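# Close the footlocker lid over three cartons

## Task

Get all three cartons inside the footlocker and close its lid completely. The footlocker must be standing upright at the end. The task fails if the lid drops shut from more than slightly open or is slammed, and it fails if the robot tips over or ends up leaning. The closed, filled state has to hold without the robot propping anything up.

## Robot and tools

Robot: a Hello Robot Stretch 4 with one arm. It has an omni-wheel base, a lift that runs up a mast, an arm that telescopes forward, a three-joint wrist (yaw, pitch, roll) and a two-finger gripper. It stands about 1.6 m tall, and no part of its base rim is more than 0.23 m from the base origin. Loose objects may now and then get a short push from outside.

Frames: the base frame sits on the floor under the base centre, with x forward, y to the left and z up. hand_pose is reported in this frame and marks a point between the open fingertips; its printed value may be a little off. With every wrist joint at 0, the hand axes line up with the base axes. The odometry frame is the base frame as it was at the start of the scene.

execute_actions(actions, cameras): actions is a list holding one action or nothing. An empty list only returns state and images. One action can contain "base", "joints" or both, plus optional "pace" and "contact_limits". Alternatively it can be just {"end_of_arm": "enable_torque"}, which powers up any wrist or gripper motor that switched itself off; that motor then holds its current position. All motions in one action start together and may finish at different times. No action runs longer than 15 s.
- base: exactly one relative move, measured from where the base last reported itself. translate_m is a straight drive in metres from -2 to 2, with forward positive. strafe_m is a sideways move in metres from -2 to 2, with left positive. rotate_rad is a turn in place in radians from -3.2 to 3.2, with counter-clockwise (left) positive.
- joints: absolute targets, each named separately. lift_m 0 to 1.2. arm_m is the extension, 0 to 0.55. wrist_yaw_rad -1.134 to 4.276: 0 points forward, positive turns left, 3.14 is folded back, and above 3.4 the arm may block it. wrist_pitch_rad -1.117 to 4.259: 0 is level, 1.57 points straight down. wrist_roll_rad -1.117 to 4.259: at 0 the fingers are level with each other, and positive turns clockwise as seen from behind the gripper. gripper_m -0.038 to 0.141 is the fingertip gap in metres; values below 0 press the fingers together. Done tolerances: ±0.004 for lift, arm and gripper, ±0.02 for yaw and roll, ±0.05 for pitch. A joint target outside its range is clamped to the limit and the result reports this. An unknown key or any other bad value rejects the whole call, and nothing moves.
- pace: "slow", "default", "fast" or "max". For the base these mean 0.1/0.3/0.4/0.6 m/s and 1/2/3/4 rad/s. When the lift is above 0.2 m, the base is slowed further, down to 0.3 m/s and 1 rad/s at full height. Wrist speed does not change with pace.
- contact_limits: currently only arm_m, from 0 (gentlest) to 0.75 (firmest); 0.5 if omitted. It sets how hard the arm may push before it halts.
- cameras: a list drawn from head_camera, head_left_camera, head_right_camera, wrist_camera, all. Null, omitted or ["all"] gives every camera; [] gives none. An unknown name rejects the call.
A joint or the base that an action leaves out can still be pushing toward its previous target without showing it in status. If one result reports a stop, any later execute_actions, wait or finished_scene calls in that same reply are skipped.

wait(seconds): 0 to 10. It gives no new command, lets the scene run on, then returns state and images.
zoom_image(camera, region): region is [x0, y0, x1, y1] in pixels with the origin at the top-left, at most 504x504. It zooms into that camera's latest full image.
finished_scene(scene): pass the current scene number. It ends the scene once the last command has been held, and this cannot be reversed. The reply to it says whether the task succeeded and describes the next task. Replying with no tool call ends everything.

Cameras: head_camera sits at the top of the mast looking forward and down; rotate the base to look elsewhere. head_left_camera and head_right_camera are fisheyes to either side of it, aimed more steeply down, and they show the base and arm. wrist_camera looks along the fingers, with the tips near the bottom of its image. Calibration data (K, distortion, T_world_to_cam, pos_world in the base frame) carry small errors, and those errors grow for the wrist camera when the arm is extended.

Result lines: lidar_m gives 12 distances in metres, one per 30-degree sector, starting straight ahead and going counter-clockwise (4th left, 7th behind, 10th right). "-" means nothing was seen or something is closer than 0.25 m. The lidar misses glass, thin legs and much of what is behind the robot. wrist_depth_mm is a 7x7 grid of depths, 100 to 2000 mm, read from the top-left. base_odometry comes from wheel rotation only, so slipping counts as travel. If turned_by_wheels and turned_by_imu differ by more than about 0.1 rad, the base probably hit something or slipped. base_tilt is in degrees, forward/right positive, with a fixed offset of up to about 1.5. Statuses: "done"; "off_target", which may still be pushing; "contact_stop_at_<key>", after which that part goes slack (a slack lift can sink, slack wheels can roll); "limit_stop_at_<name>"; "limit_stop_at_tilt", a lean over 6 degrees that leaves lift, arm and wheels slack and unresponsive; "limit_stop_at_own_body", where you can still move the joint away from the body; "torque_fault", where a wrist or gripper motor has gone limp until enable_torque is sent. on_its_own lists uncommanded effects, and its "held at" shows the target being held. motor_effort is in percent, positive toward higher joint values, with the peak in brackets; it is noisy and has fixed offsets. For wheel_0 through wheel_2, positive turns the base right.

Gripping: command a gap smaller than the object. Going lower squeezes harder and pulls the object toward the wrist, while opening pushes it back out. Neither position nor "done" confirms a grasp; a firm grip shows up as a clear gripper effort. If the fingertips get stuck on a surface, raise the lift.

Avoid: letting the lid fall from any real opening or slamming it; lower it under control all the way. Do not knock the footlocker over or drop cartons. Do not turn or drive carrying over 1 kg with arm_m above 0.2, especially at fast paces. Avoid strong steady pushes, particularly with the gripper high or a high contact limit. Do not press the gripper into things with base or arm moves, since that causes torque faults. Avoid upward-tilted pitch (below -0.2) combined with large roll, which triggers own-body stops. To unfold at the start, send lift_m 0.4 and wrist_yaw_rad 0 together. Before finishing, release everything so the result holds without the robot.

Each tool is called after "Call:" as a command line: name --argument value for each argument, lists and objects as JSON in quotes; but a table of rows of numbers goes row by row, as --pt "numbers of a row", without its own name.

## Session

Call:
execute_actions --actions '[]'

Scene clock: 0.00 s.
base_odometry: x=+0.000 y=+0.000 heading=+0.000 (m, m, rad; odometry frame)
turned_by_wheels: +0.000 (rad since the last result)
turned_by_imu: +0.000 (rad since the last result)
base_tilt: forward=+0.3 right=-0.4 (deg)
lidar_m: 1.74 1.74 2.53 1.42 1.41 1.57 1.44 1.44 1.62 2.47 2.46 2.74
base_status: not commanded
joint_positions: lift_m=+0.250 arm_m=-0.001 wrist_yaw_rad=+3.161 wrist_pitch_rad=-0.006 wrist_roll_rad=+0.006 gripper_m=+0.057
joint_status: not commanded
motor_effort: lift_m=+18 arm_m=+0 wrist_yaw_rad=+0 wrist_pitch_rad=-7 wrist_roll_rad=+1 gripper_m=-1 wheel_0=+0 wheel_1=+0 wheel_2=+0 (%)
hand_pose: x=-0.1200 y=+0.0819 z=+0.4296 quat_wxyz=(-0.010, +0.003, +0.003, +1.000) (m; base frame)
wrist_depth_mm: - 140 263 1756 1921 - - / - 111 138 1756 1863 - - / - 112 138 1708 1863 - - / - 123 154 1661 1863 1983 - / 137 144 1576 1618 1808 1983 - / 809 1464 1537 1661 211 1863 1863 / 1138 1308 1098 1229 1160 1078 1160
pictures: head_camera, head_left_camera, head_right_camera, wrist_camera
Images, in order (width x height): head_camera 420x560, head_left_camera 420x672, head_right_camera 420x672, wrist_camera 616x392.

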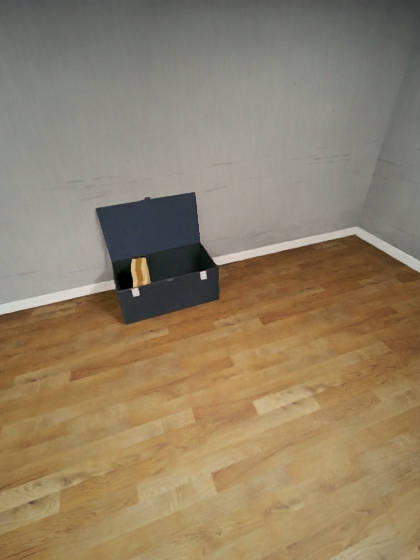

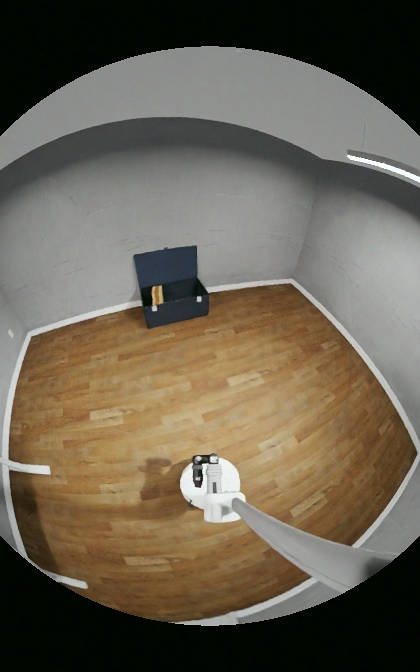

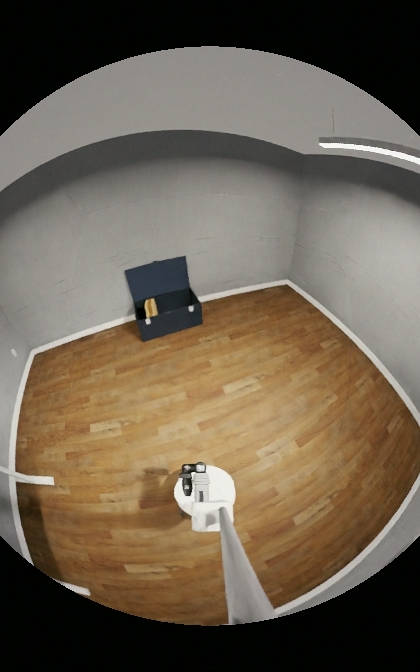

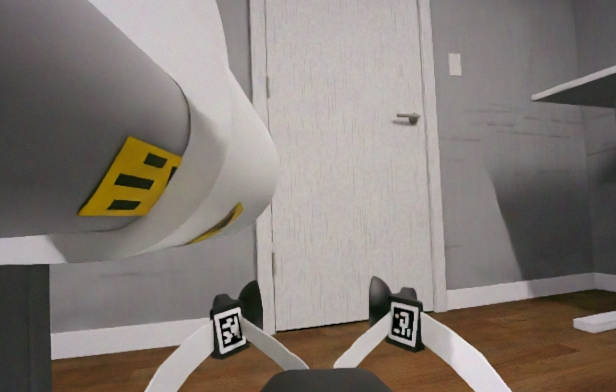

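Call:
zoom_image --camera "head_camera" --region '[80, 180, 240, 340]'

Region (80, 180, 240, 340) of head_camera's 420x560 image, scaled by 3.150, with more detail than that image has.

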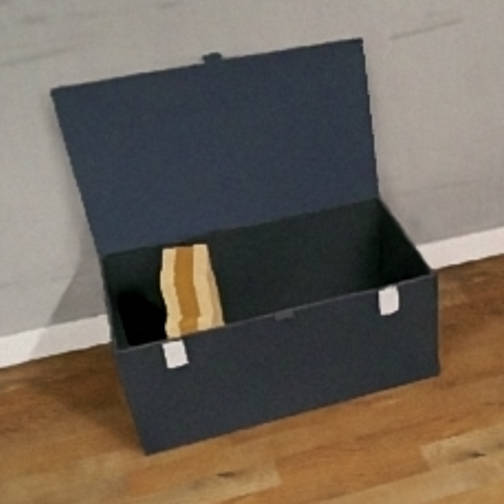

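Call:
execute_actions --actions '[{"base":{"rotate_rad":0.37},"joints":{"lift_m":0.6,"wrist_yaw_rad":0}}]' --cameras '[]'

Call:
execute_actions --actions '[{"base":{"translate_m":1.2},"pace":"fast"}]' --cameras '[]'

Call:
execute_actions --actions '[{"base":{"strafe_m":-0.25},"joints":{"wrist_pitch_rad":0.9}}]'

Scene clock: 10.93 s.
base_odometry: x=+0.000 y=+0.000 heading=+0.369 (m, m, rad; odometry frame)
turned_by_wheels: +0.369 (rad since the last result)
turned_by_imu: +0.377 (rad since the last result)
base_tilt: forward=+0.2 right=-0.3 (deg)
lidar_m: 1.72 2.39 1.46 1.40 1.49 1.47 1.42 1.53 2.16 2.49 2.64 1.81
base_status: done
joint_positions: lift_m=+0.600 arm_m=-0.001 wrist_yaw_rad=+0.000 wrist_pitch_rad=-0.006 wrist_roll_rad=+0.006 gripper_m=+0.057
joint_status: all done
motor_effort: lift_m=+22(23) arm_m=+0(0) wrist_yaw_rad=-1(5) wrist_pitch_rad=-3(3) wrist_roll_rad=-1(1) gripper_m=-3(2) wheel_0=-3(9) wheel_1=-3(11) wheel_2=-4(8) (%)
hand_pose: x=+0.4586 y=-0.0873 z=+0.7798 quat_wxyz=(+1.000, +0.003, -0.003, +0.000) (m; base frame)
wrist_depth_mm: - - - - - - - / - - - - - - - / - - - - - - - / - - - - - - - / - - - - - - - / - - - - 211 - - / - - 1863 1537 1537 1537 -
pictures: none
No camera images: the call's "cameras" was empty. Leave "cameras" out to get every camera's image.

Scene clock: 15.23 s.
base_odometry: x=+1.119 y=+0.433 heading=+0.370 (m, m, rad; odometry frame)
turned_by_wheels: +0.000 (rad since the last result)
turned_by_imu: +0.003 (rad since the last result)
base_tilt: forward=+0.2 right=-0.5 (deg)
lidar_m: 0.51 1.12 1.60 2.16 1.59 2.09 2.65 2.82 2.64 2.55 0.76 0.56
base_status: done
joint_positions: lift_m=+0.600 arm_m=-0.001 wrist_yaw_rad=+0.000 wrist_pitch_rad=-0.006 wrist_roll_rad=+0.006 gripper_m=+0.057
joint_status: not commanded
motor_effort: lift_m=+21(22) arm_m=+0(0) wrist_yaw_rad=+0(0) wrist_pitch_rad=-4(5) wrist_roll_rad=+1(0) gripper_m=+0(3) wheel_0=+3(8) wheel_1=+3(9) wheel_2=-1(16) (%)
hand_pose: x=+0.4586 y=-0.0874 z=+0.7798 quat_wxyz=(+1.000, +0.003, -0.003, +0.000) (m; base frame)
wrist_depth_mm: 917 904 891 891 878 866 842 / 904 904 878 878 866 878 854 / 904 904 878 854 866 854 854 / 904 878 878 866 854 854 842 / 904 891 866 831 820 809 798 / 891 866 820 809 211 798 798 / 878 878 788 788 778 768 759
pictures: none
No camera images: the call's "cameras" was empty. Leave "cameras" out to get every camera's image.

Scene clock: 17.37 s.
base_odometry: x=+1.209 y=+0.200 heading=+0.370 (m, m, rad; odometry frame)
turned_by_wheels: +0.000 (rad since the last result)
turned_by_imu: +0.000 (rad since the last result)
base_tilt: forward=+0.3 right=-0.5 (deg)
lidar_m: 0.52 0.56 1.58 2.39 1.80 2.52 2.67 2.85 2.36 2.30 1.46 0.55
base_status: done
joint_positions: lift_m=+0.600 arm_m=-0.001 wrist_yaw_rad=+0.000 wrist_pitch_rad=+0.901 wrist_roll_rad=+0.006 gripper_m=+0.057
joint_status: all done
motor_effort: lift_m=+21(22) arm_m=+0(1) wrist_yaw_rad=+1(0) wrist_pitch_rad=-1(3) wrist_roll_rad=+0(0) gripper_m=-4(2) wheel_0=+1(10) wheel_1=-2(12) wheel_2=+0(0) (%)
hand_pose: x=+0.3492 y=-0.0874 z=+0.5518 quat_wxyz=(+0.900, +0.002, +0.435, -0.001) (m; base frame)
wrist_depth_mm: 854 778 768 778 778 798 831 / 991 820 809 866 866 854 946 / 1078 741 723 991 991 809 1042 / 661 788 778 976 976 798 946 / 564 559 559 559 564 564 842 / 809 715 634 707 211 707 788 / 750 750 715 732 715 699 723
pictures: head_camera, head_left_camera, head_right_camera, wrist_camera
camera_calibration (this result's frames):
wrist_camera: T_world_to_cam=[[-0.0510989, -0.997422, -0.0503863, -0.0359365], [-0.754174, 0.0716121, -0.652758, 0.694043], [0.654684, 0.00464479, -0.755889, 0.412028], [0, 0, 0, 1]] pos_world=[0.251845, -0.0874595, 0.762679]
Images, in order (width x height): head_camera 420x560, head_left_camera 420x672, head_right_camera 420x672, wrist_camera 616x392.

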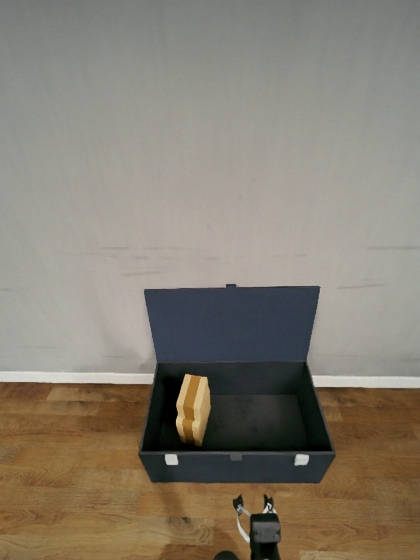

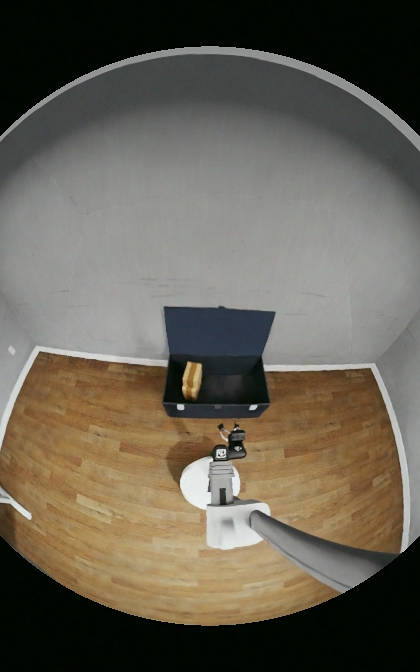

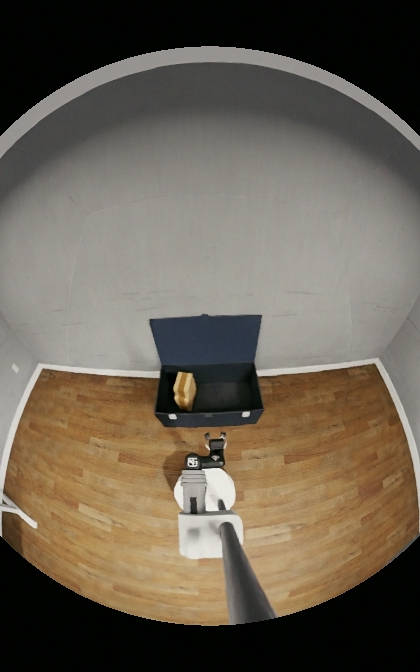

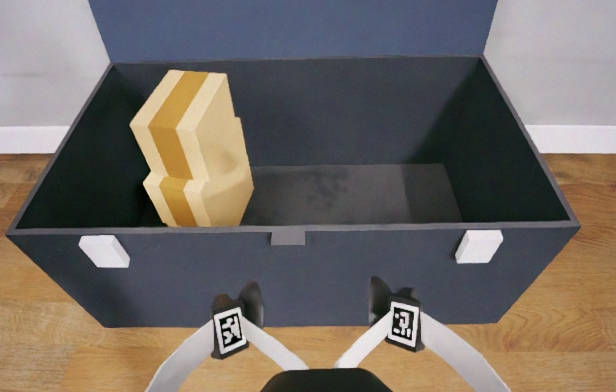

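Call:
zoom_image --camera "wrist_camera" --region '[80, 40, 300, 260]'

Call:
zoom_image --camera "head_camera" --region '[130, 270, 340, 500]'

Region (80, 40, 300, 260) of wrist_camera's 616x392 image, scaled by 2.291.

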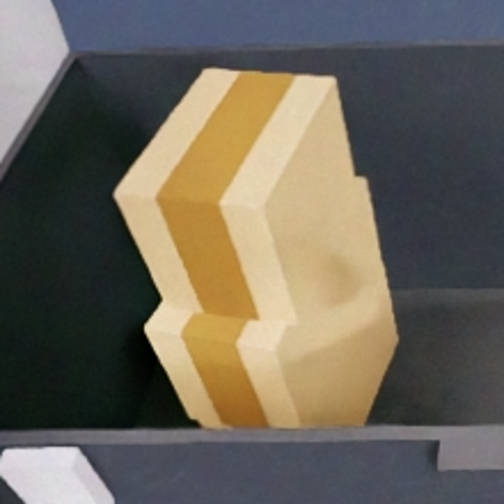

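Region (130, 270, 340, 500) of head_camera's 420x560 image, scaled by 2.191, with more detail than that image has; it fills the left 460 columns of this view, and the rest is white.

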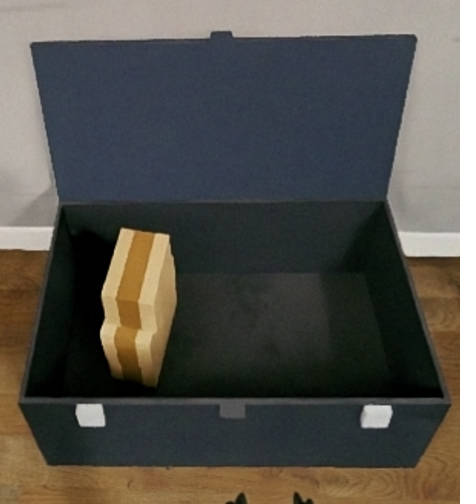

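Call:
execute_actions --actions '[{"base":{"strafe_m":0.21},"joints":{"lift_m":0.72,"wrist_pitch_rad":1.57,"gripper_m":0.141}}]' --cameras '[]'

Call:
execute_actions --actions '[{"base":{"translate_m":0.2},"joints":{"arm_m":0.4}}]'

Scene clock: 39.27 s.
base_odometry: x=+1.133 y=+0.396 heading=+0.370 (m, m, rad; odometry frame)
turned_by_wheels: +0.000 (rad since the last result)
turned_by_imu: +0.000 (rad since the last result)
base_tilt: forward=+0.2 right=-0.3 (deg)
lidar_m: 0.52 1.12 1.59 2.20 1.65 2.14 2.63 2.81 2.59 2.50 0.74 0.56
base_status: done
joint_positions: lift_m=+0.720 arm_m=-0.001 wrist_yaw_rad=+0.000 wrist_pitch_rad=+1.570 wrist_roll_rad=+0.006 gripper_m=+0.141
joint_status: all done
motor_effort: lift_m=+21(24) arm_m=+0(0) wrist_yaw_rad=+1(0) wrist_pitch_rad=+3(6) wrist_roll_rad=+1(1) gripper_m=+0(1) wheel_0=-3(8) wheel_1=+3(12) wheel_2=+0(2) (%)
hand_pose: x=+0.1704 y=-0.0874 z=+0.6094 quat_wxyz=(+0.708, +0.002, +0.707, -0.002) (m; base frame)
wrist_depth_mm: 866 866 691 699 723 707 707 / 854 842 854 854 854 854 831 / 842 854 842 842 854 854 854 / 831 842 831 842 854 842 854 / 831 842 621 615 831 842 854 / 842 831 615 615 831 211 842 / 842 609 621 155 831 842 831
pictures: none
No camera images: the call's "cameras" was empty. Leave "cameras" out to get every camera's image.

Scene clock: 41.57 s.
base_odometry: x=+1.320 y=+0.468 heading=+0.370 (m, m, rad; odometry frame)
turned_by_wheels: +0.000 (rad since the last result)
turned_by_imu: +0.001 (rad since the last result)
base_tilt: forward=+0.1 right=-0.4 (deg)
lidar_m: 0.32 0.36 1.30 2.20 1.74 2.15 2.81 3.02 2.59 2.53 0.49 0.37
base_status: done
joint_positions: lift_m=+0.720 arm_m=+0.399 wrist_yaw_rad=+0.000 wrist_pitch_rad=+1.570 wrist_roll_rad=+0.006 gripper_m=+0.141
joint_status: all done
motor_effort: lift_m=+21(22) arm_m=+7(8) wrist_yaw_rad=+0(0) wrist_pitch_rad=+5(2) wrist_roll_rad=+1(1) gripper_m=+1(1) wheel_0=+4(5) wheel_1=+5(9) wheel_2=-4(13) (%)
hand_pose: x=+0.5699 y=-0.0874 z=+0.6094 quat_wxyz=(+0.707, +0.002, +0.707, -0.002) (m; base frame)
wrist_depth_mm: 564 402 407 410 410 407 407 / 788 699 517 521 521 525 525 / 831 842 798 715 831 820 820 / 842 842 820 462 831 820 820 / 854 820 798 452 820 809 809 / 842 517 798 809 809 211 798 / 831 564 609 155 603 591 640
pictures: head_camera, head_left_camera, head_right_camera, wrist_camera
camera_calibration (this result's frames):
wrist_camera: T_world_to_cam=[[-0.0711643, -0.997434, -0.00782244, -0.0362639], [-0.996457, 0.0714426, -0.0443722, 0.665415], [0.0448172, 0.00463701, -0.998984, 0.80683], [0, 0, 0, 1]] pos_world=[0.624317, -0.0874512, 0.835253]
Images, in order (width x height): head_camera 420x560, head_left_camera 420x672, head_right_camera 420x672, wrist_camera 616x392.

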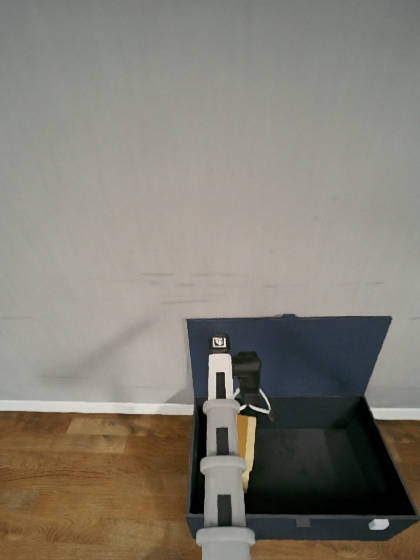

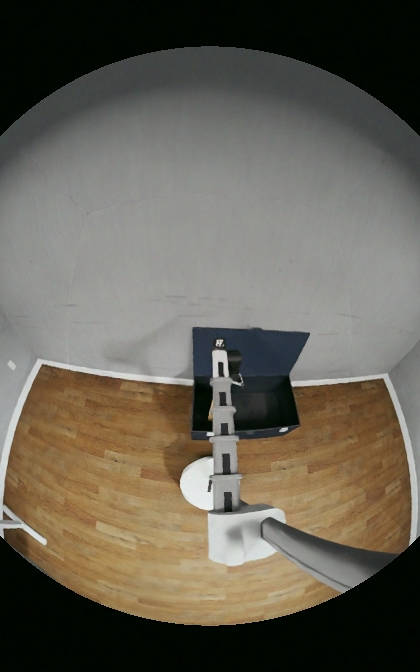

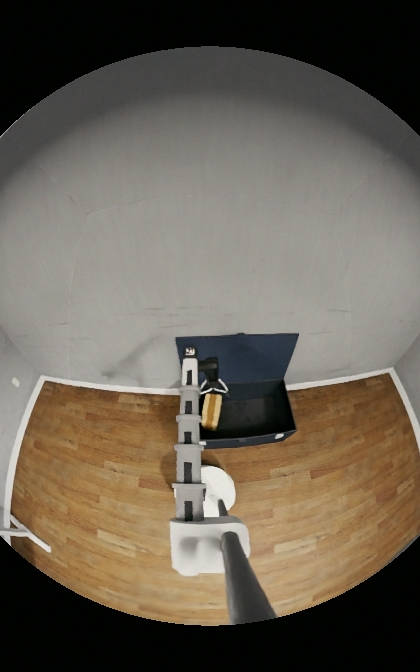

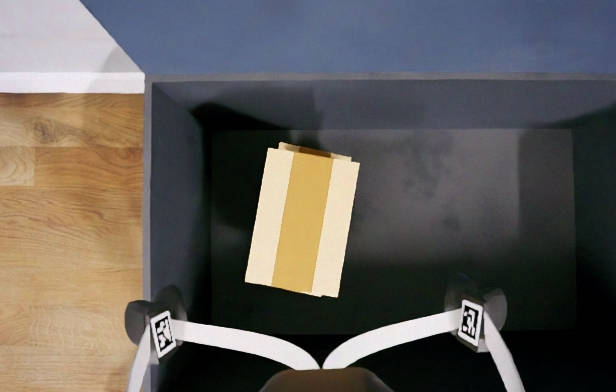

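Call:
execute_actions --actions '[{"base":{"strafe_m":0.012},"joints":{"arm_m":0.44,"wrist_roll_rad":0.19,"lift_m":0.54}}]' --cameras '["wrist_camera","head_right_camera"]'

Scene clock: 51.70 s.
base_odometry: x=+1.315 y=+0.479 heading=+0.370 (m, m, rad; odometry frame)
turned_by_wheels: +0.000 (rad since the last result)
turned_by_imu: +0.000 (rad since the last result)
base_tilt: forward=+0.3 right=-0.5 (deg)
lidar_m: 0.33 0.35 1.30 2.18 1.73 2.11 2.82 3.03 2.62 2.53 0.49 0.35
base_status: done
joint_positions: lift_m=+0.540 arm_m=+0.439 wrist_yaw_rad=+0.000 wrist_pitch_rad=+1.570 wrist_roll_rad=+0.190 gripper_m=+0.141
joint_status: all done
motor_effort: lift_m=+14(21) arm_m=+7(7) wrist_yaw_rad=+1(0) wrist_pitch_rad=+2(2) wrist_roll_rad=+2(6) gripper_m=-1(1) wheel_0=-5(7) wheel_1=+3(12) wheel_2=+0(3) (%)
hand_pose: x=+0.6099 y=-0.0874 z=+0.4300 quat_wxyz=(+0.704, +0.067, +0.704, -0.067) (m; base frame)
wrist_depth_mm: 252 265 286 306 325 343 387 / 309 322 355 410 477 559 640 / 364 442 597 634 647 640 640 / 357 459 640 277 634 640 634 / 654 430 627 276 634 634 634 / 654 336 274 274 276 209 634 / 640 334 512 156 603 585 569
pictures: head_right_camera, wrist_camera
camera_calibration (this result's frames):
wrist_camera: T_world_to_cam=[[-0.252772, -0.967493, -0.00797119, 0.0786249], [-0.966489, 0.252874, -0.0442013, 0.694794], [0.0447801, -0.00346879, -0.998991, 0.62513], [0, 0, 0, 1]] pos_world=[0.663391, -0.097458, 0.655836]
Images, in order (width x height): head_right_camera 420x672, wrist_camera 616x392.

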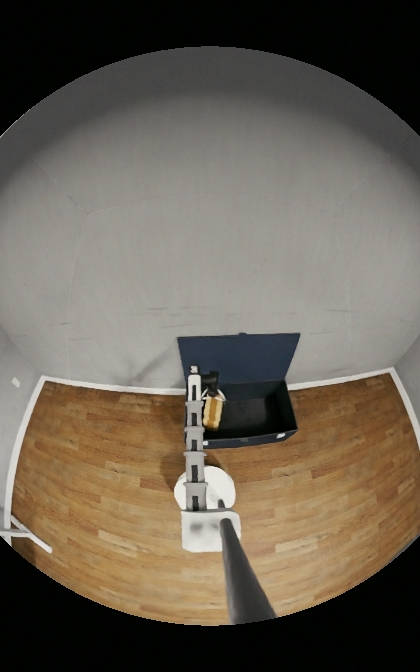

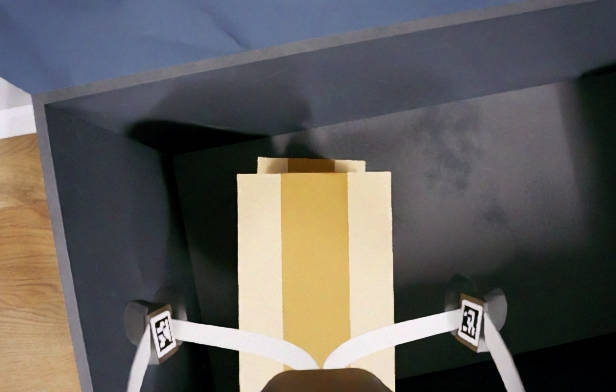

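Call:
execute_actions --actions '[{"joints":{"lift_m":0.455},"pace":"slow"}]' --cameras '["wrist_camera"]'

Call:
execute_actions --actions '[{"joints":{"gripper_m":0.06}}]' --cameras '["wrist_camera"]'

Scene clock: 58.43 s.
base_odometry: x=+1.315 y=+0.479 heading=+0.370 (m, m, rad; odometry frame)
turned_by_wheels: +0.000 (rad since the last result)
turned_by_imu: +0.000 (rad since the last result)
base_tilt: forward=+0.2 right=-0.3 (deg)
lidar_m: 0.30 0.36 1.32 2.13 1.72 2.08 2.82 2.98 2.61 2.53 0.52 0.36
base_status: not commanded
joint_positions: lift_m=+0.455 arm_m=+0.439 wrist_yaw_rad=+0.000 wrist_pitch_rad=+1.570 wrist_roll_rad=+0.190 gripper_m=+0.141
joint_status: all done
motor_effort: lift_m=+15(14) arm_m=+7(7) wrist_yaw_rad=+0(1) wrist_pitch_rad=+0(2) wrist_roll_rad=+2(2) gripper_m=+2(1) wheel_0=-5(5) wheel_1=+4(3) wheel_2=+0(0) (%)
hand_pose: x=+0.6099 y=-0.0874 z=+0.3451 quat_wxyz=(+0.704, +0.067, +0.704, -0.067) (m; base frame)
wrist_depth_mm: 236 237 255 281 309 343 387 / 286 319 359 407 473 554 554 / 319 442 525 554 549 559 549 / 307 459 193 192 193 554 549 / 294 430 191 191 191 549 549 / 282 338 191 190 190 210 544 / 273 336 190 155 189 544 544
pictures: wrist_camera
camera_calibration (this result's frames):
wrist_camera: T_world_to_cam=[[-0.252773, -0.967493, -0.00797116, 0.077948], [-0.966489, 0.252875, -0.0442012, 0.691038], [0.04478, -0.00346881, -0.998991, 0.540233], [0, 0, 0, 1]] pos_world=[0.663392, -0.097458, 0.570854]
Images, in order (width x height): wrist_camera 616x392.

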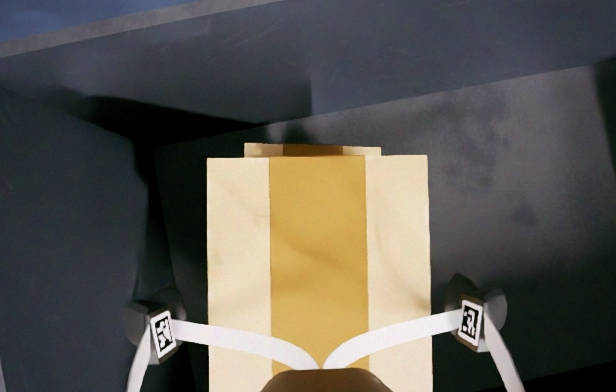

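Scene clock: 60.27 s.
base_odometry: x=+1.315 y=+0.479 heading=+0.370 (m, m, rad; odometry frame)
turned_by_wheels: +0.000 (rad since the last result)
turned_by_imu: +0.000 (rad since the last result)
base_tilt: forward=+0.3 right=-0.4 (deg)
lidar_m: 0.33 0.36 1.30 2.17 1.70 2.09 2.86 3.01 2.60 2.55 0.48 0.36
base_status: not commanded
joint_positions: lift_m=+0.455 arm_m=+0.439 wrist_yaw_rad=+0.000 wrist_pitch_rad=+1.570 wrist_roll_rad=+0.190 gripper_m=+0.060
joint_status: all done
motor_effort: lift_m=+17(18) arm_m=+7(7) wrist_yaw_rad=+0(1) wrist_pitch_rad=+0(2) wrist_roll_rad=+1(3) gripper_m=-20(22) wheel_0=-5(5) wheel_1=+3(3) wheel_2=+0(0) (%)
hand_pose: x=+0.6099 y=-0.0874 z=+0.3448 quat_wxyz=(+0.704, +0.067, +0.704, -0.067) (m; base frame)
wrist_depth_mm: 233 236 257 285 312 347 389 / 287 320 364 410 480 549 559 / 320 445 535 549 549 544 554 / 304 459 179 178 179 549 549 / 294 430 178 177 178 544 549 / 281 379 176 175 176 554 544 / 273 174 175 175 175 535 539
pictures: wrist_camera
camera_calibration (this result's frames):
wrist_camera: T_world_to_cam=[[-0.252847, -0.967474, -0.00796252, 0.0779889], [-0.966471, 0.252948, -0.0441679, 0.691008], [0.0447453, -0.00347216, -0.998992, 0.539978], [0, 0, 0, 1]] pos_world=[0.663397, -0.0974621, 0.570575]
Images, in order (width x height): wrist_camera 616x392.

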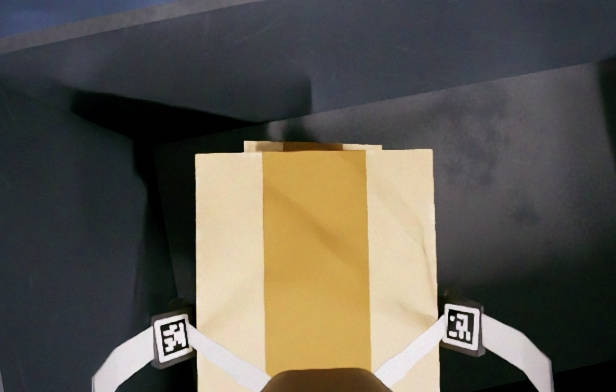

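Gripped and drawn up 1.4 cm. Lift slightly and move right.

Call:
execute_actions --actions '[{"joints":{"lift_m":0.475},"pace":"slow"}]' --cameras '[]'

Call:
execute_actions --actions '[{"base":{"strafe_m":-0.27},"pace":"slow"}]'

Scene clock: 64.27 s.
base_odometry: x=+1.315 y=+0.479 heading=+0.370 (m, m, rad; odometry frame)
turned_by_wheels: +0.000 (rad since the last result)
turned_by_imu: +0.000 (rad since the last result)
base_tilt: forward=+0.2 right=-0.5 (deg)
lidar_m: 0.32 0.36 1.28 2.19 1.72 2.09 2.83 3.02 2.61 2.53 0.48 0.36
base_status: not commanded
joint_positions: lift_m=+0.474 arm_m=+0.439 wrist_yaw_rad=+0.000 wrist_pitch_rad=+1.570 wrist_roll_rad=+0.190 gripper_m=+0.060
joint_status: all done
motor_effort: lift_m=+25(26) arm_m=+7(7) wrist_yaw_rad=+0(1) wrist_pitch_rad=+2(2) wrist_roll_rad=+0(1) gripper_m=-20(20) wheel_0=-5(5) wheel_1=+3(3) wheel_2=+0(0) (%)
hand_pose: x=+0.6099 y=-0.0874 z=+0.3642 quat_wxyz=(+0.704, +0.067, +0.704, -0.067) (m; base frame)
wrist_depth_mm: 241 253 257 282 310 347 389 / 286 322 364 407 480 569 574 / 320 449 549 564 569 574 569 / 306 455 178 177 178 569 569 / 294 430 178 177 177 569 569 / 281 379 176 175 176 559 564 / 273 175 175 175 174 549 544
pictures: none
No camera images: the call's "cameras" was empty. Leave "cameras" out to get every camera's image.

Scene clock: 68.13 s.
base_odometry: x=+1.413 y=+0.228 heading=+0.370 (m, m, rad; odometry frame)
turned_by_wheels: +0.000 (rad since the last result)
turned_by_imu: +0.000 (rad since the last result)
base_tilt: forward=+0.2 right=-0.4 (deg)
lidar_m: 0.32 0.36 0.50 2.45 1.96 2.52 2.86 3.04 2.36 2.26 0.46 0.34
base_status: done
joint_positions: lift_m=+0.474 arm_m=+0.439 wrist_yaw_rad=+0.000 wrist_pitch_rad=+1.570 wrist_roll_rad=+0.190 gripper_m=+0.060
joint_status: not commanded
motor_effort: lift_m=+25(25) arm_m=+7(7) wrist_yaw_rad=+0(1) wrist_pitch_rad=+2(1) wrist_roll_rad=+2(2) gripper_m=-21(21) wheel_0=+4(6) wheel_1=-5(8) wheel_2=+0(1) (%)
hand_pose: x=+0.6099 y=-0.0874 z=+0.3642 quat_wxyz=(+0.704, +0.067, +0.704, -0.067) (m; base frame)
wrist_depth_mm: 235 248 254 274 303 336 375 / 278 310 349 397 462 512 427 / 415 480 530 559 569 574 442 / 564 559 179 178 179 569 466 / 327 462 177 177 178 564 484 / 325 427 176 176 176 564 504 / 324 174 174 174 174 554 496
pictures: head_camera, head_left_camera, head_right_camera, wrist_camera
camera_calibration (this result's frames):
wrist_camera: T_world_to_cam=[[-0.252847, -0.967474, -0.00796246, 0.0781479], [-0.966471, 0.252948, -0.0441676, 0.691882], [0.0447451, -0.00347216, -0.998992, 0.559351], [0, 0, 0, 1]] pos_world=[0.663415, -0.0974621, 0.589969]
Images, in order (width x height): head_camera 420x560, head_left_camera 420x672, head_right_camera 420x672, wrist_camera 616x392.

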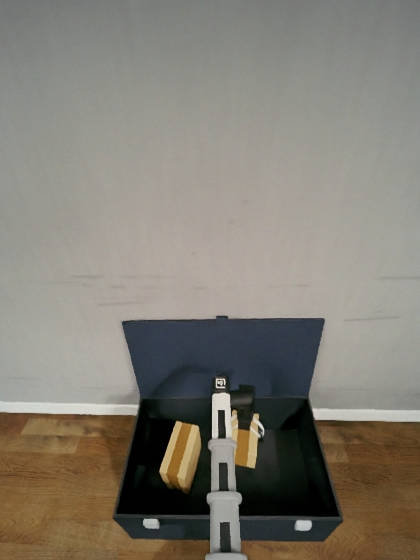

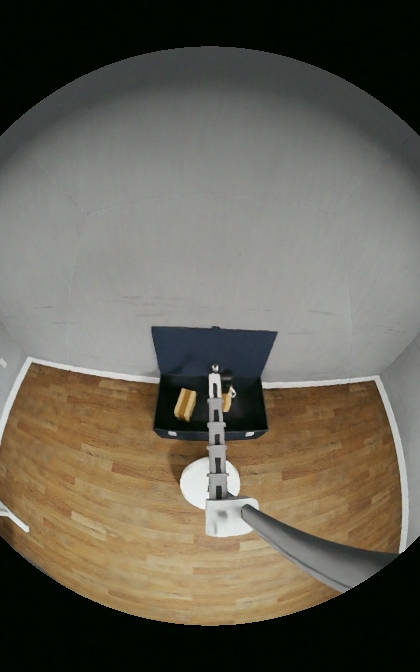

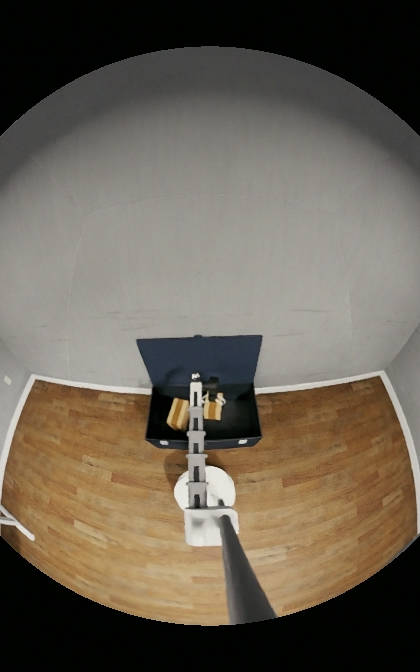

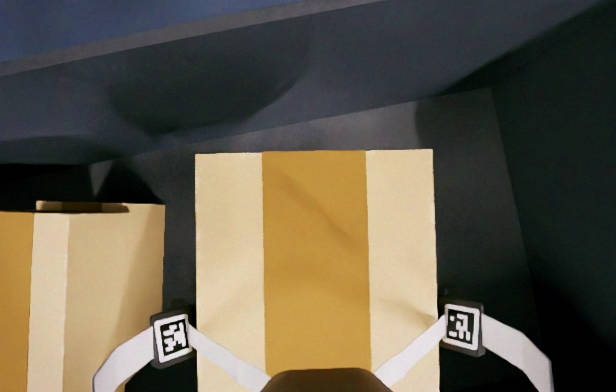

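Call:
execute_actions --actions '[{"joints":{"lift_m":0.25}}]' --cameras '["wrist_camera","head_camera"]'

Scene clock: 73.10 s.
base_odometry: x=+1.413 y=+0.228 heading=+0.370 (m, m, rad; odometry frame)
turned_by_wheels: +0.000 (rad since the last result)
turned_by_imu: +0.000 (rad since the last result)
base_tilt: forward=+0.3 right=-0.4 (deg)
lidar_m: 0.33 0.35 0.50 2.44 1.94 2.56 2.84 3.03 2.32 2.26 0.48 0.35
base_status: not commanded
joint_positions: lift_m=+0.250 arm_m=+0.439 wrist_yaw_rad=+0.000 wrist_pitch_rad=+1.570 wrist_roll_rad=+0.190 gripper_m=+0.060
joint_status: all done
motor_effort: lift_m=+18(23) arm_m=+7(7) wrist_yaw_rad=+1(0) wrist_pitch_rad=+2(1) wrist_roll_rad=+2(2) gripper_m=-20(22) wheel_0=+3(4) wheel_1=-5(5) wheel_2=+0(0) (%)
hand_pose: x=+0.6099 y=-0.0874 z=+0.1398 quat_wxyz=(+0.704, +0.067, +0.704, -0.067) (m; base frame)
wrist_depth_mm: 215 229 250 274 303 338 345 / 279 309 343 345 343 345 345 / 342 342 342 343 342 343 342 / 340 340 178 178 178 342 340 / 310 338 177 176 177 340 340 / 307 338 176 176 176 336 338 / 319 174 174 174 174 336 334
pictures: head_camera, wrist_camera
camera_calibration (this result's frames):
wrist_camera: T_world_to_cam=[[-0.252847, -0.967474, -0.00796246, 0.0763626], [-0.966471, 0.252948, -0.0441676, 0.681976], [0.0447451, -0.00347215, -0.998992, 0.335169], [0, 0, 0, 1]] pos_world=[0.663421, -0.0974621, 0.365561]
Images, in order (width x height): head_camera 420x560, wrist_camera 616x392.

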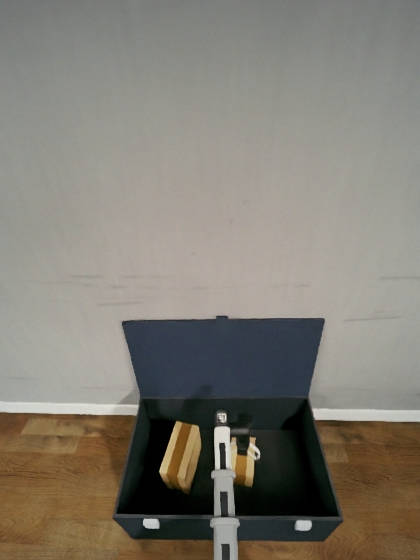

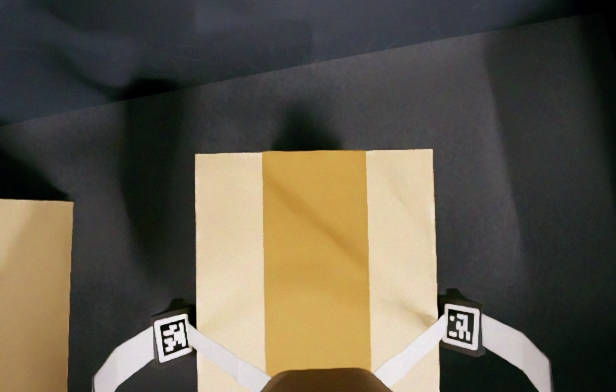

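Call:
execute_actions --actions '[{"joints":{"lift_m":0.218},"pace":"slow"}]' --cameras '[]'

Call:
execute_actions --actions '[{"joints":{"gripper_m":0.141},"pace":"slow"}]' --cameras '["wrist_camera"]'

Scene clock: 77.93 s.
base_odometry: x=+1.413 y=+0.228 heading=+0.370 (m, m, rad; odometry frame)
turned_by_wheels: +0.000 (rad since the last result)
turned_by_imu: +0.000 (rad since the last result)
base_tilt: forward=+0.1 right=-0.2 (deg)
lidar_m: 0.33 0.35 0.51 2.45 1.98 2.55 2.88 3.04 2.33 2.26 0.50 0.35
base_status: not commanded
joint_positions: lift_m=+0.218 arm_m=+0.439 wrist_yaw_rad=+0.000 wrist_pitch_rad=+1.570 wrist_roll_rad=+0.190 gripper_m=+0.060
joint_status: all done
motor_effort: lift_m=+18(18) arm_m=+7(7) wrist_yaw_rad=+1(0) wrist_pitch_rad=+1(2) wrist_roll_rad=+1(1) gripper_m=-21(20) wheel_0=+3(3) wheel_1=-5(5) wheel_2=+0(0) (%)
hand_pose: x=+0.6099 y=-0.0874 z=+0.1078 quat_wxyz=(+0.704, +0.067, +0.704, -0.067) (m; base frame)
wrist_depth_mm: 215 228 249 273 303 314 314 / 281 310 309 312 312 310 312 / 307 309 310 310 310 310 312 / 307 309 179 178 178 307 310 / 303 307 178 177 177 307 307 / 304 304 176 176 177 304 306 / 301 174 174 174 174 304 304
pictures: none
No camera images: the call's "cameras" was empty. Leave "cameras" out to get every camera's image.

Scene clock: 81.80 s.
base_odometry: x=+1.413 y=+0.228 heading=+0.370 (m, m, rad; odometry frame)
turned_by_wheels: +0.000 (rad since the last result)
turned_by_imu: +0.000 (rad since the last result)
base_tilt: forward=+0.1 right=-0.3 (deg)
lidar_m: 0.32 0.35 0.51 2.44 1.98 2.53 2.85 3.02 2.33 2.26 0.49 0.34
base_status: not commanded
joint_positions: lift_m=+0.218 arm_m=+0.439 wrist_yaw_rad=+0.000 wrist_pitch_rad=+1.571 wrist_roll_rad=+0.190 gripper_m=+0.141
joint_status: all done
motor_effort: lift_m=+17(18) arm_m=+7(7) wrist_yaw_rad=+1(1) wrist_pitch_rad=-1(2) wrist_roll_rad=+1(1) gripper_m=-1(21) wheel_0=+4(4) wheel_1=-5(5) wheel_2=+0(0) (%)
hand_pose: x=+0.6097 y=-0.0874 z=+0.1078 quat_wxyz=(+0.704, +0.067, +0.704, -0.067) (m; base frame)
wrist_depth_mm: 213 225 248 272 298 315 315 / 278 307 312 314 315 314 314 / 310 310 310 310 312 312 312 / 307 310 191 191 192 312 312 / 306 307 191 190 190 309 309 / 303 306 190 189 189 210 307 / 303 304 188 155 189 306 306
pictures: wrist_camera
camera_calibration (this result's frames):
wrist_camera: T_world_to_cam=[[-0.253018, -0.96743, -0.00780139, 0.0761497], [-0.966456, 0.253115, -0.0435519, 0.680314], [0.0441081, -0.00347973, -0.999021, 0.303618], [0, 0, 0, 1]] pos_world=[0.663368, -0.0974713, 0.333543]
Images, in order (width x height): wrist_camera 616x392.

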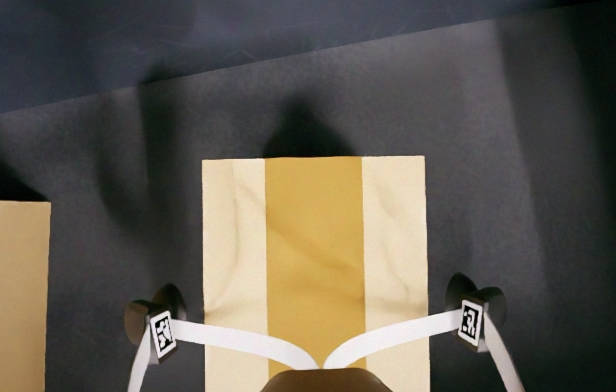

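Call:
execute_actions --actions '[{"joints":{"lift_m":0.95,"wrist_roll_rad":0},"pace":"fast"}]' --cameras '[]'

Call:
execute_actions --actions '[{"base":{"strafe_m":0.07},"joints":{"arm_m":0.55,"wrist_pitch_rad":1.4}}]' --cameras '["wrist_camera","head_camera","head_right_camera"]'

Scene clock: 91.63 s.
base_odometry: x=+1.413 y=+0.228 heading=+0.370 (m, m, rad; odometry frame)
turned_by_wheels: +0.000 (rad since the last result)
turned_by_imu: +0.000 (rad since the last result)
base_tilt: forward=+0.2 right=-0.5 (deg)
lidar_m: 0.29 0.35 0.49 2.45 1.94 2.54 2.84 3.04 2.33 2.27 0.47 0.36
base_status: not commanded
joint_positions: lift_m=+0.950 arm_m=+0.439 wrist_yaw_rad=+0.000 wrist_pitch_rad=+1.570 wrist_roll_rad=+0.000 gripper_m=+0.141
joint_status: all done
motor_effort: lift_m=+21(25) arm_m=+7(7) wrist_yaw_rad=+1(1) wrist_pitch_rad=-1(1) wrist_roll_rad=-1(2) gripper_m=-1(0) wheel_0=+4(4) wheel_1=-5(5) wheel_2=+0(0) (%)
hand_pose: x=+0.6098 y=-0.0874 z=+0.8395 quat_wxyz=(+0.707, +0.000, +0.707, +0.000) (m; base frame)
wrist_depth_mm: 375 377 382 379 382 384 377 / 496 504 508 504 504 504 615 / 788 741 750 750 741 854 1025 / 1060 946 1042 1042 1060 1060 1078 / 1060 891 1008 1042 1025 1078 1060 / 1060 831 1060 1042 1060 210 1060 / 1060 759 768 155 759 798 1060
pictures: none
No camera images: the call's "cameras" was empty. Leave "cameras" out to get every camera's image.

Scene clock: 92.97 s.
base_odometry: x=+1.388 y=+0.293 heading=+0.370 (m, m, rad; odometry frame)
turned_by_wheels: +0.000 (rad since the last result)
turned_by_imu: +0.000 (rad since the last result)
base_tilt: forward=+0.1 right=-0.4 (deg)
lidar_m: 0.30 0.35 1.31 2.39 1.89 2.45 2.83 3.05 2.41 2.30 0.47 0.36
base_status: done
joint_positions: lift_m=+0.950 arm_m=+0.548 wrist_yaw_rad=+0.000 wrist_pitch_rad=+1.401 wrist_roll_rad=+0.000 gripper_m=+0.141
joint_status: all done
motor_effort: lift_m=+21(21) arm_m=+7(9) wrist_yaw_rad=+1(1) wrist_pitch_rad=+2(1) wrist_roll_rad=+0(0) gripper_m=+1(1) wheel_0=-2(8) wheel_1=+1(12) wheel_2=+0(0) (%)
hand_pose: x=+0.7676 y=-0.0874 z=+0.8436 quat_wxyz=(+0.765, +0.000, +0.644, +0.000) (m; base frame)
wrist_depth_mm: 157 156 156 154 154 152 150 / 205 204 202 201 198 196 193 / 294 291 287 283 277 274 271 / 338 334 336 336 338 336 336 / 831 580 580 591 580 597 1078 / 1042 732 917 1025 1025 209 1042 / 1025 723 768 155 991 854 1008
pictures: head_camera, head_right_camera, wrist_camera
camera_calibration (this result's frames):
wrist_camera: T_world_to_cam=[[-0.0637132, -0.997791, -0.0188227, -0.01683], [-0.975125, 0.0662561, -0.211522, 0.99699], [0.212301, 0.00487777, -0.977192, 0.884991], [0, 0, 0, 1]] pos_world=[0.783233, -0.0871662, 1.07537]
Images, in order (width x height): head_camera 420x560, head_right_camera 420x672, wrist_camera 616x392.

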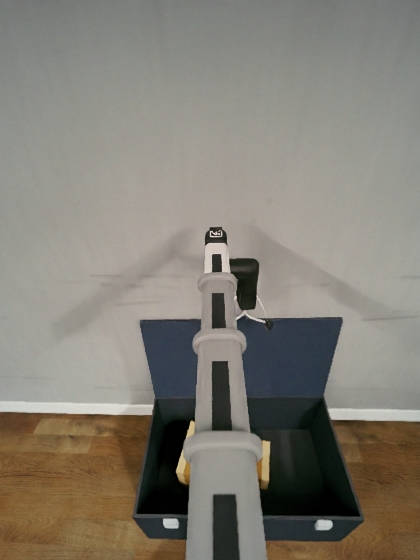

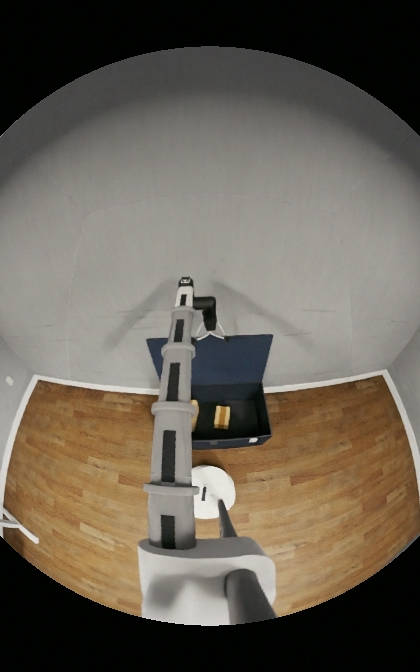

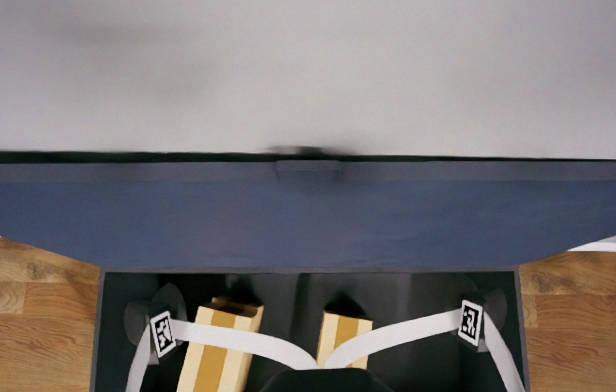

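Call:
zoom_image --camera "wrist_camera" --region '[240, 120, 380, 220]'

Region (240, 120, 380, 220) of wrist_camera's 616x392 image, scaled by 3.600; it fills the top 360 rows of this view, and the rest is white.

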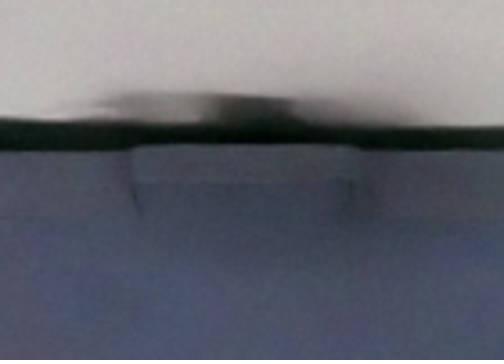

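Call:
execute_actions --actions '[{"joints":{"arm_m":0.28,"gripper_m":0.09}}]' --cameras '[]'

Call:
execute_actions --actions '[{"joints":{"lift_m":0.55,"wrist_pitch_rad":-0.2},"pace":"fast"}]' --cameras '["wrist_camera","head_camera"]'

Scene clock: 179.83 s.
base_odometry: x=+1.388 y=+0.293 heading=+0.370 (m, m, rad; odometry frame)
turned_by_wheels: +0.000 (rad since the last result)
turned_by_imu: +0.000 (rad since the last result)
base_tilt: forward=+0.3 right=-0.4 (deg)
lidar_m: 0.34 0.36 1.30 2.37 1.84 2.44 2.85 3.01 2.40 2.33 0.49 0.34
base_status: not commanded
joint_positions: lift_m=+0.950 arm_m=+0.281 wrist_yaw_rad=+0.000 wrist_pitch_rad=+1.401 wrist_roll_rad=+0.000 gripper_m=+0.090
joint_status: all done
motor_effort: lift_m=+21(21) arm_m=-7(8) wrist_yaw_rad=+1(0) wrist_pitch_rad=-1(1) wrist_roll_rad=+2(0) gripper_m=-2(1) wheel_0=-2(2) wheel_1=+1(1) wheel_2=+0(0) (%)
hand_pose: x=+0.5010 y=-0.0874 z=+0.8436 quat_wxyz=(+0.765, +0.000, +0.644, +0.000) (m; base frame)
wrist_depth_mm: 508 504 508 504 508 512 508 / 741 627 627 627 627 627 715 / 1060 798 798 798 798 798 1008 / 1118 931 1042 1098 1060 1008 1098 / 1078 917 831 1060 1060 917 1060 / 1060 904 215 1025 1025 842 1042 / 1025 768 699 699 741 691 1025
pictures: none
No camera images: the call's "cameras" was empty. Leave "cameras" out to get every camera's image.

Scene clock: 181.93 s.
base_odometry: x=+1.388 y=+0.293 heading=+0.370 (m, m, rad; odometry frame)
turned_by_wheels: +0.000 (rad since the last result)
turned_by_imu: +0.000 (rad since the last result)
base_tilt: forward=+0.2 right=-0.4 (deg)
lidar_m: 0.34 0.33 1.29 2.37 1.88 2.42 2.85 3.02 2.41 2.33 0.48 0.35
base_status: not commanded
joint_positions: lift_m=+0.550 arm_m=+0.281 wrist_yaw_rad=+0.000 wrist_pitch_rad=-0.197 wrist_roll_rad=+0.000 gripper_m=+0.090
joint_status: all done
motor_effort: lift_m=+15(19) arm_m=-6(7) wrist_yaw_rad=+0(1) wrist_pitch_rad=-8(13) wrist_roll_rad=+0(0) gripper_m=-2(1) wheel_0=-2(2) wheel_1=+1(1) wheel_2=+0(0) (%)
hand_pose: x=+0.7350 y=-0.0874 z=+0.7851 quat_wxyz=(+0.995, +0.000, -0.099, +0.000) (m; base frame)
wrist_depth_mm: 452 449 439 433 427 418 413 / 439 433 421 418 413 404 402 / 424 413 410 402 399 392 387 / 404 402 397 389 384 379 375 / 389 384 382 377 370 366 364 / 347 345 215 340 329 334 332 / 332 327 320 324 317 312 319
pictures: head_camera, wrist_camera
camera_calibration (this result's frames):
wrist_camera: T_world_to_cam=[[0.020685, -0.997784, -0.0632379, -0.0471424], [0.238004, 0.0663473, -0.968995, 0.655775], [0.971044, 0.00499276, 0.238849, -0.677652], [0, 0, 0, 1]] pos_world=[0.502928, -0.0871635, 0.794318]
Images, in order (width x height): head_camera 420x560, wrist_camera 616x392.

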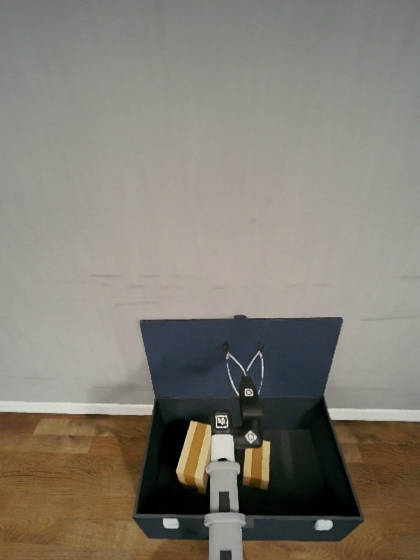

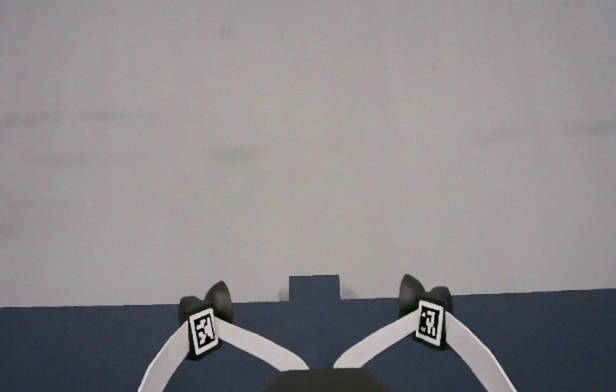

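Call:
execute_actions --actions '[{"joints":{"lift_m":0.567,"arm_m":0.37}}]' --cameras '["wrist_camera"]'

Scene clock: 189.37 s.
base_odometry: x=+1.388 y=+0.293 heading=+0.370 (m, m, rad; odometry frame)
turned_by_wheels: +0.000 (rad since the last result)
turned_by_imu: +0.000 (rad since the last result)
base_tilt: forward=+0.0 right=-0.4 (deg)
lidar_m: 0.32 0.34 1.30 2.37 1.87 2.47 2.86 3.02 2.43 2.32 0.50 0.35
base_status: not commanded
joint_positions: lift_m=+0.567 arm_m=+0.369 wrist_yaw_rad=+0.000 wrist_pitch_rad=-0.198 wrist_roll_rad=+0.000 gripper_m=+0.090
joint_status: all done
motor_effort: lift_m=+22(22) arm_m=+8(7) wrist_yaw_rad=+0(0) wrist_pitch_rad=-6(7) wrist_roll_rad=-1(1) gripper_m=-1(2) wheel_0=-2(2) wheel_1=+1(1) wheel_2=+0(0) (%)
hand_pose: x=+0.8225 y=-0.0874 z=+0.8016 quat_wxyz=(+0.995, +0.000, -0.099, +0.000) (m; base frame)
wrist_depth_mm: 349 343 338 334 327 322 317 / 338 332 325 322 317 314 309 / 324 320 314 306 304 300 297 / 310 307 304 300 294 293 287 / 301 296 293 290 285 281 278 / 291 287 216 257 251 272 271 / 249 247 243 245 239 237 239
pictures: wrist_camera
camera_calibration (this result's frames):
wrist_camera: T_world_to_cam=[[0.0206393, -0.997785, -0.0632317, -0.047894], [0.238297, 0.0663319, -0.968925, 0.650651], [0.970973, 0.00492999, 0.239138, -0.766759], [0, 0, 0, 1]] pos_world=[0.590443, -0.0871668, 0.810765]
Images, in order (width x height): wrist_camera 616x392.

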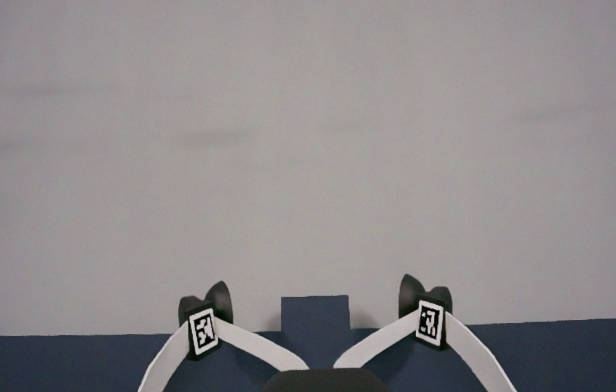

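Call:
execute_actions --actions '[{"joints":{"lift_m":0.560,"arm_m":0.402},"contact_limits":{"arm_m":0.15},"pace":"slow"}]' --cameras '["wrist_camera"]'

Scene clock: 195.37 s.
base_odometry: x=+1.388 y=+0.293 heading=+0.370 (m, m, rad; odometry frame)
turned_by_wheels: +0.000 (rad since the last result)
turned_by_imu: +0.000 (rad since the last result)
base_tilt: forward=+0.3 right=-0.5 (deg)
lidar_m: 0.32 0.36 1.29 2.37 1.86 2.43 2.86 3.02 2.40 2.34 0.46 0.36
base_status: not commanded
joint_positions: lift_m=+0.560 arm_m=+0.401 wrist_yaw_rad=-0.001 wrist_pitch_rad=-0.208 wrist_roll_rad=+0.000 gripper_m=+0.090
joint_status: all done
motor_effort: lift_m=+14(21) arm_m=+8(11) wrist_yaw_rad=+4(12) wrist_pitch_rad=+22(24) wrist_roll_rad=+0(3) gripper_m=+0(2) wheel_0=-2(2) wheel_1=+1(1) wheel_2=+0(0) (%)
contact_limits: arm_m 0.15
hand_pose: x=+0.8536 y=-0.0878 z=+0.7980 quat_wxyz=(+0.995, +0.000, -0.104, -0.001) (m; base frame)
wrist_depth_mm: 315 310 306 303 298 293 290 / 304 298 293 290 285 281 278 / 290 287 282 277 273 271 266 / 279 276 272 267 265 259 257 / 268 265 262 257 254 252 249 / 259 255 218 227 246 244 241 / 221 219 214 216 211 210 211
pictures: wrist_camera
camera_calibration (this result's frames):
wrist_camera: T_world_to_cam=[[0.0197308, -0.997824, -0.0629155, -0.0486677], [0.247998, 0.0658456, -0.96652, 0.629579], [0.96856, 0.00346729, 0.248758, -0.801838], [0, 0, 0, 1]] pos_world=[0.621453, -0.0872366, 0.804903]
Images, in order (width x height): wrist_camera 616x392.

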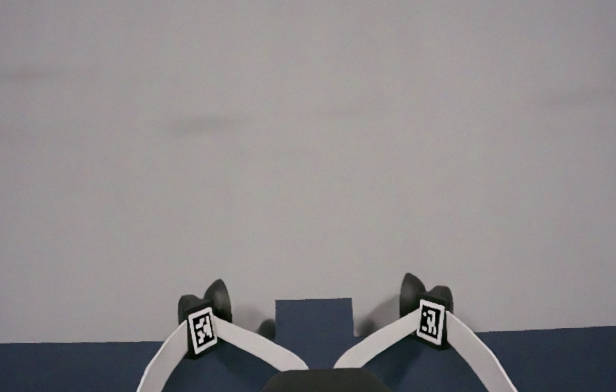

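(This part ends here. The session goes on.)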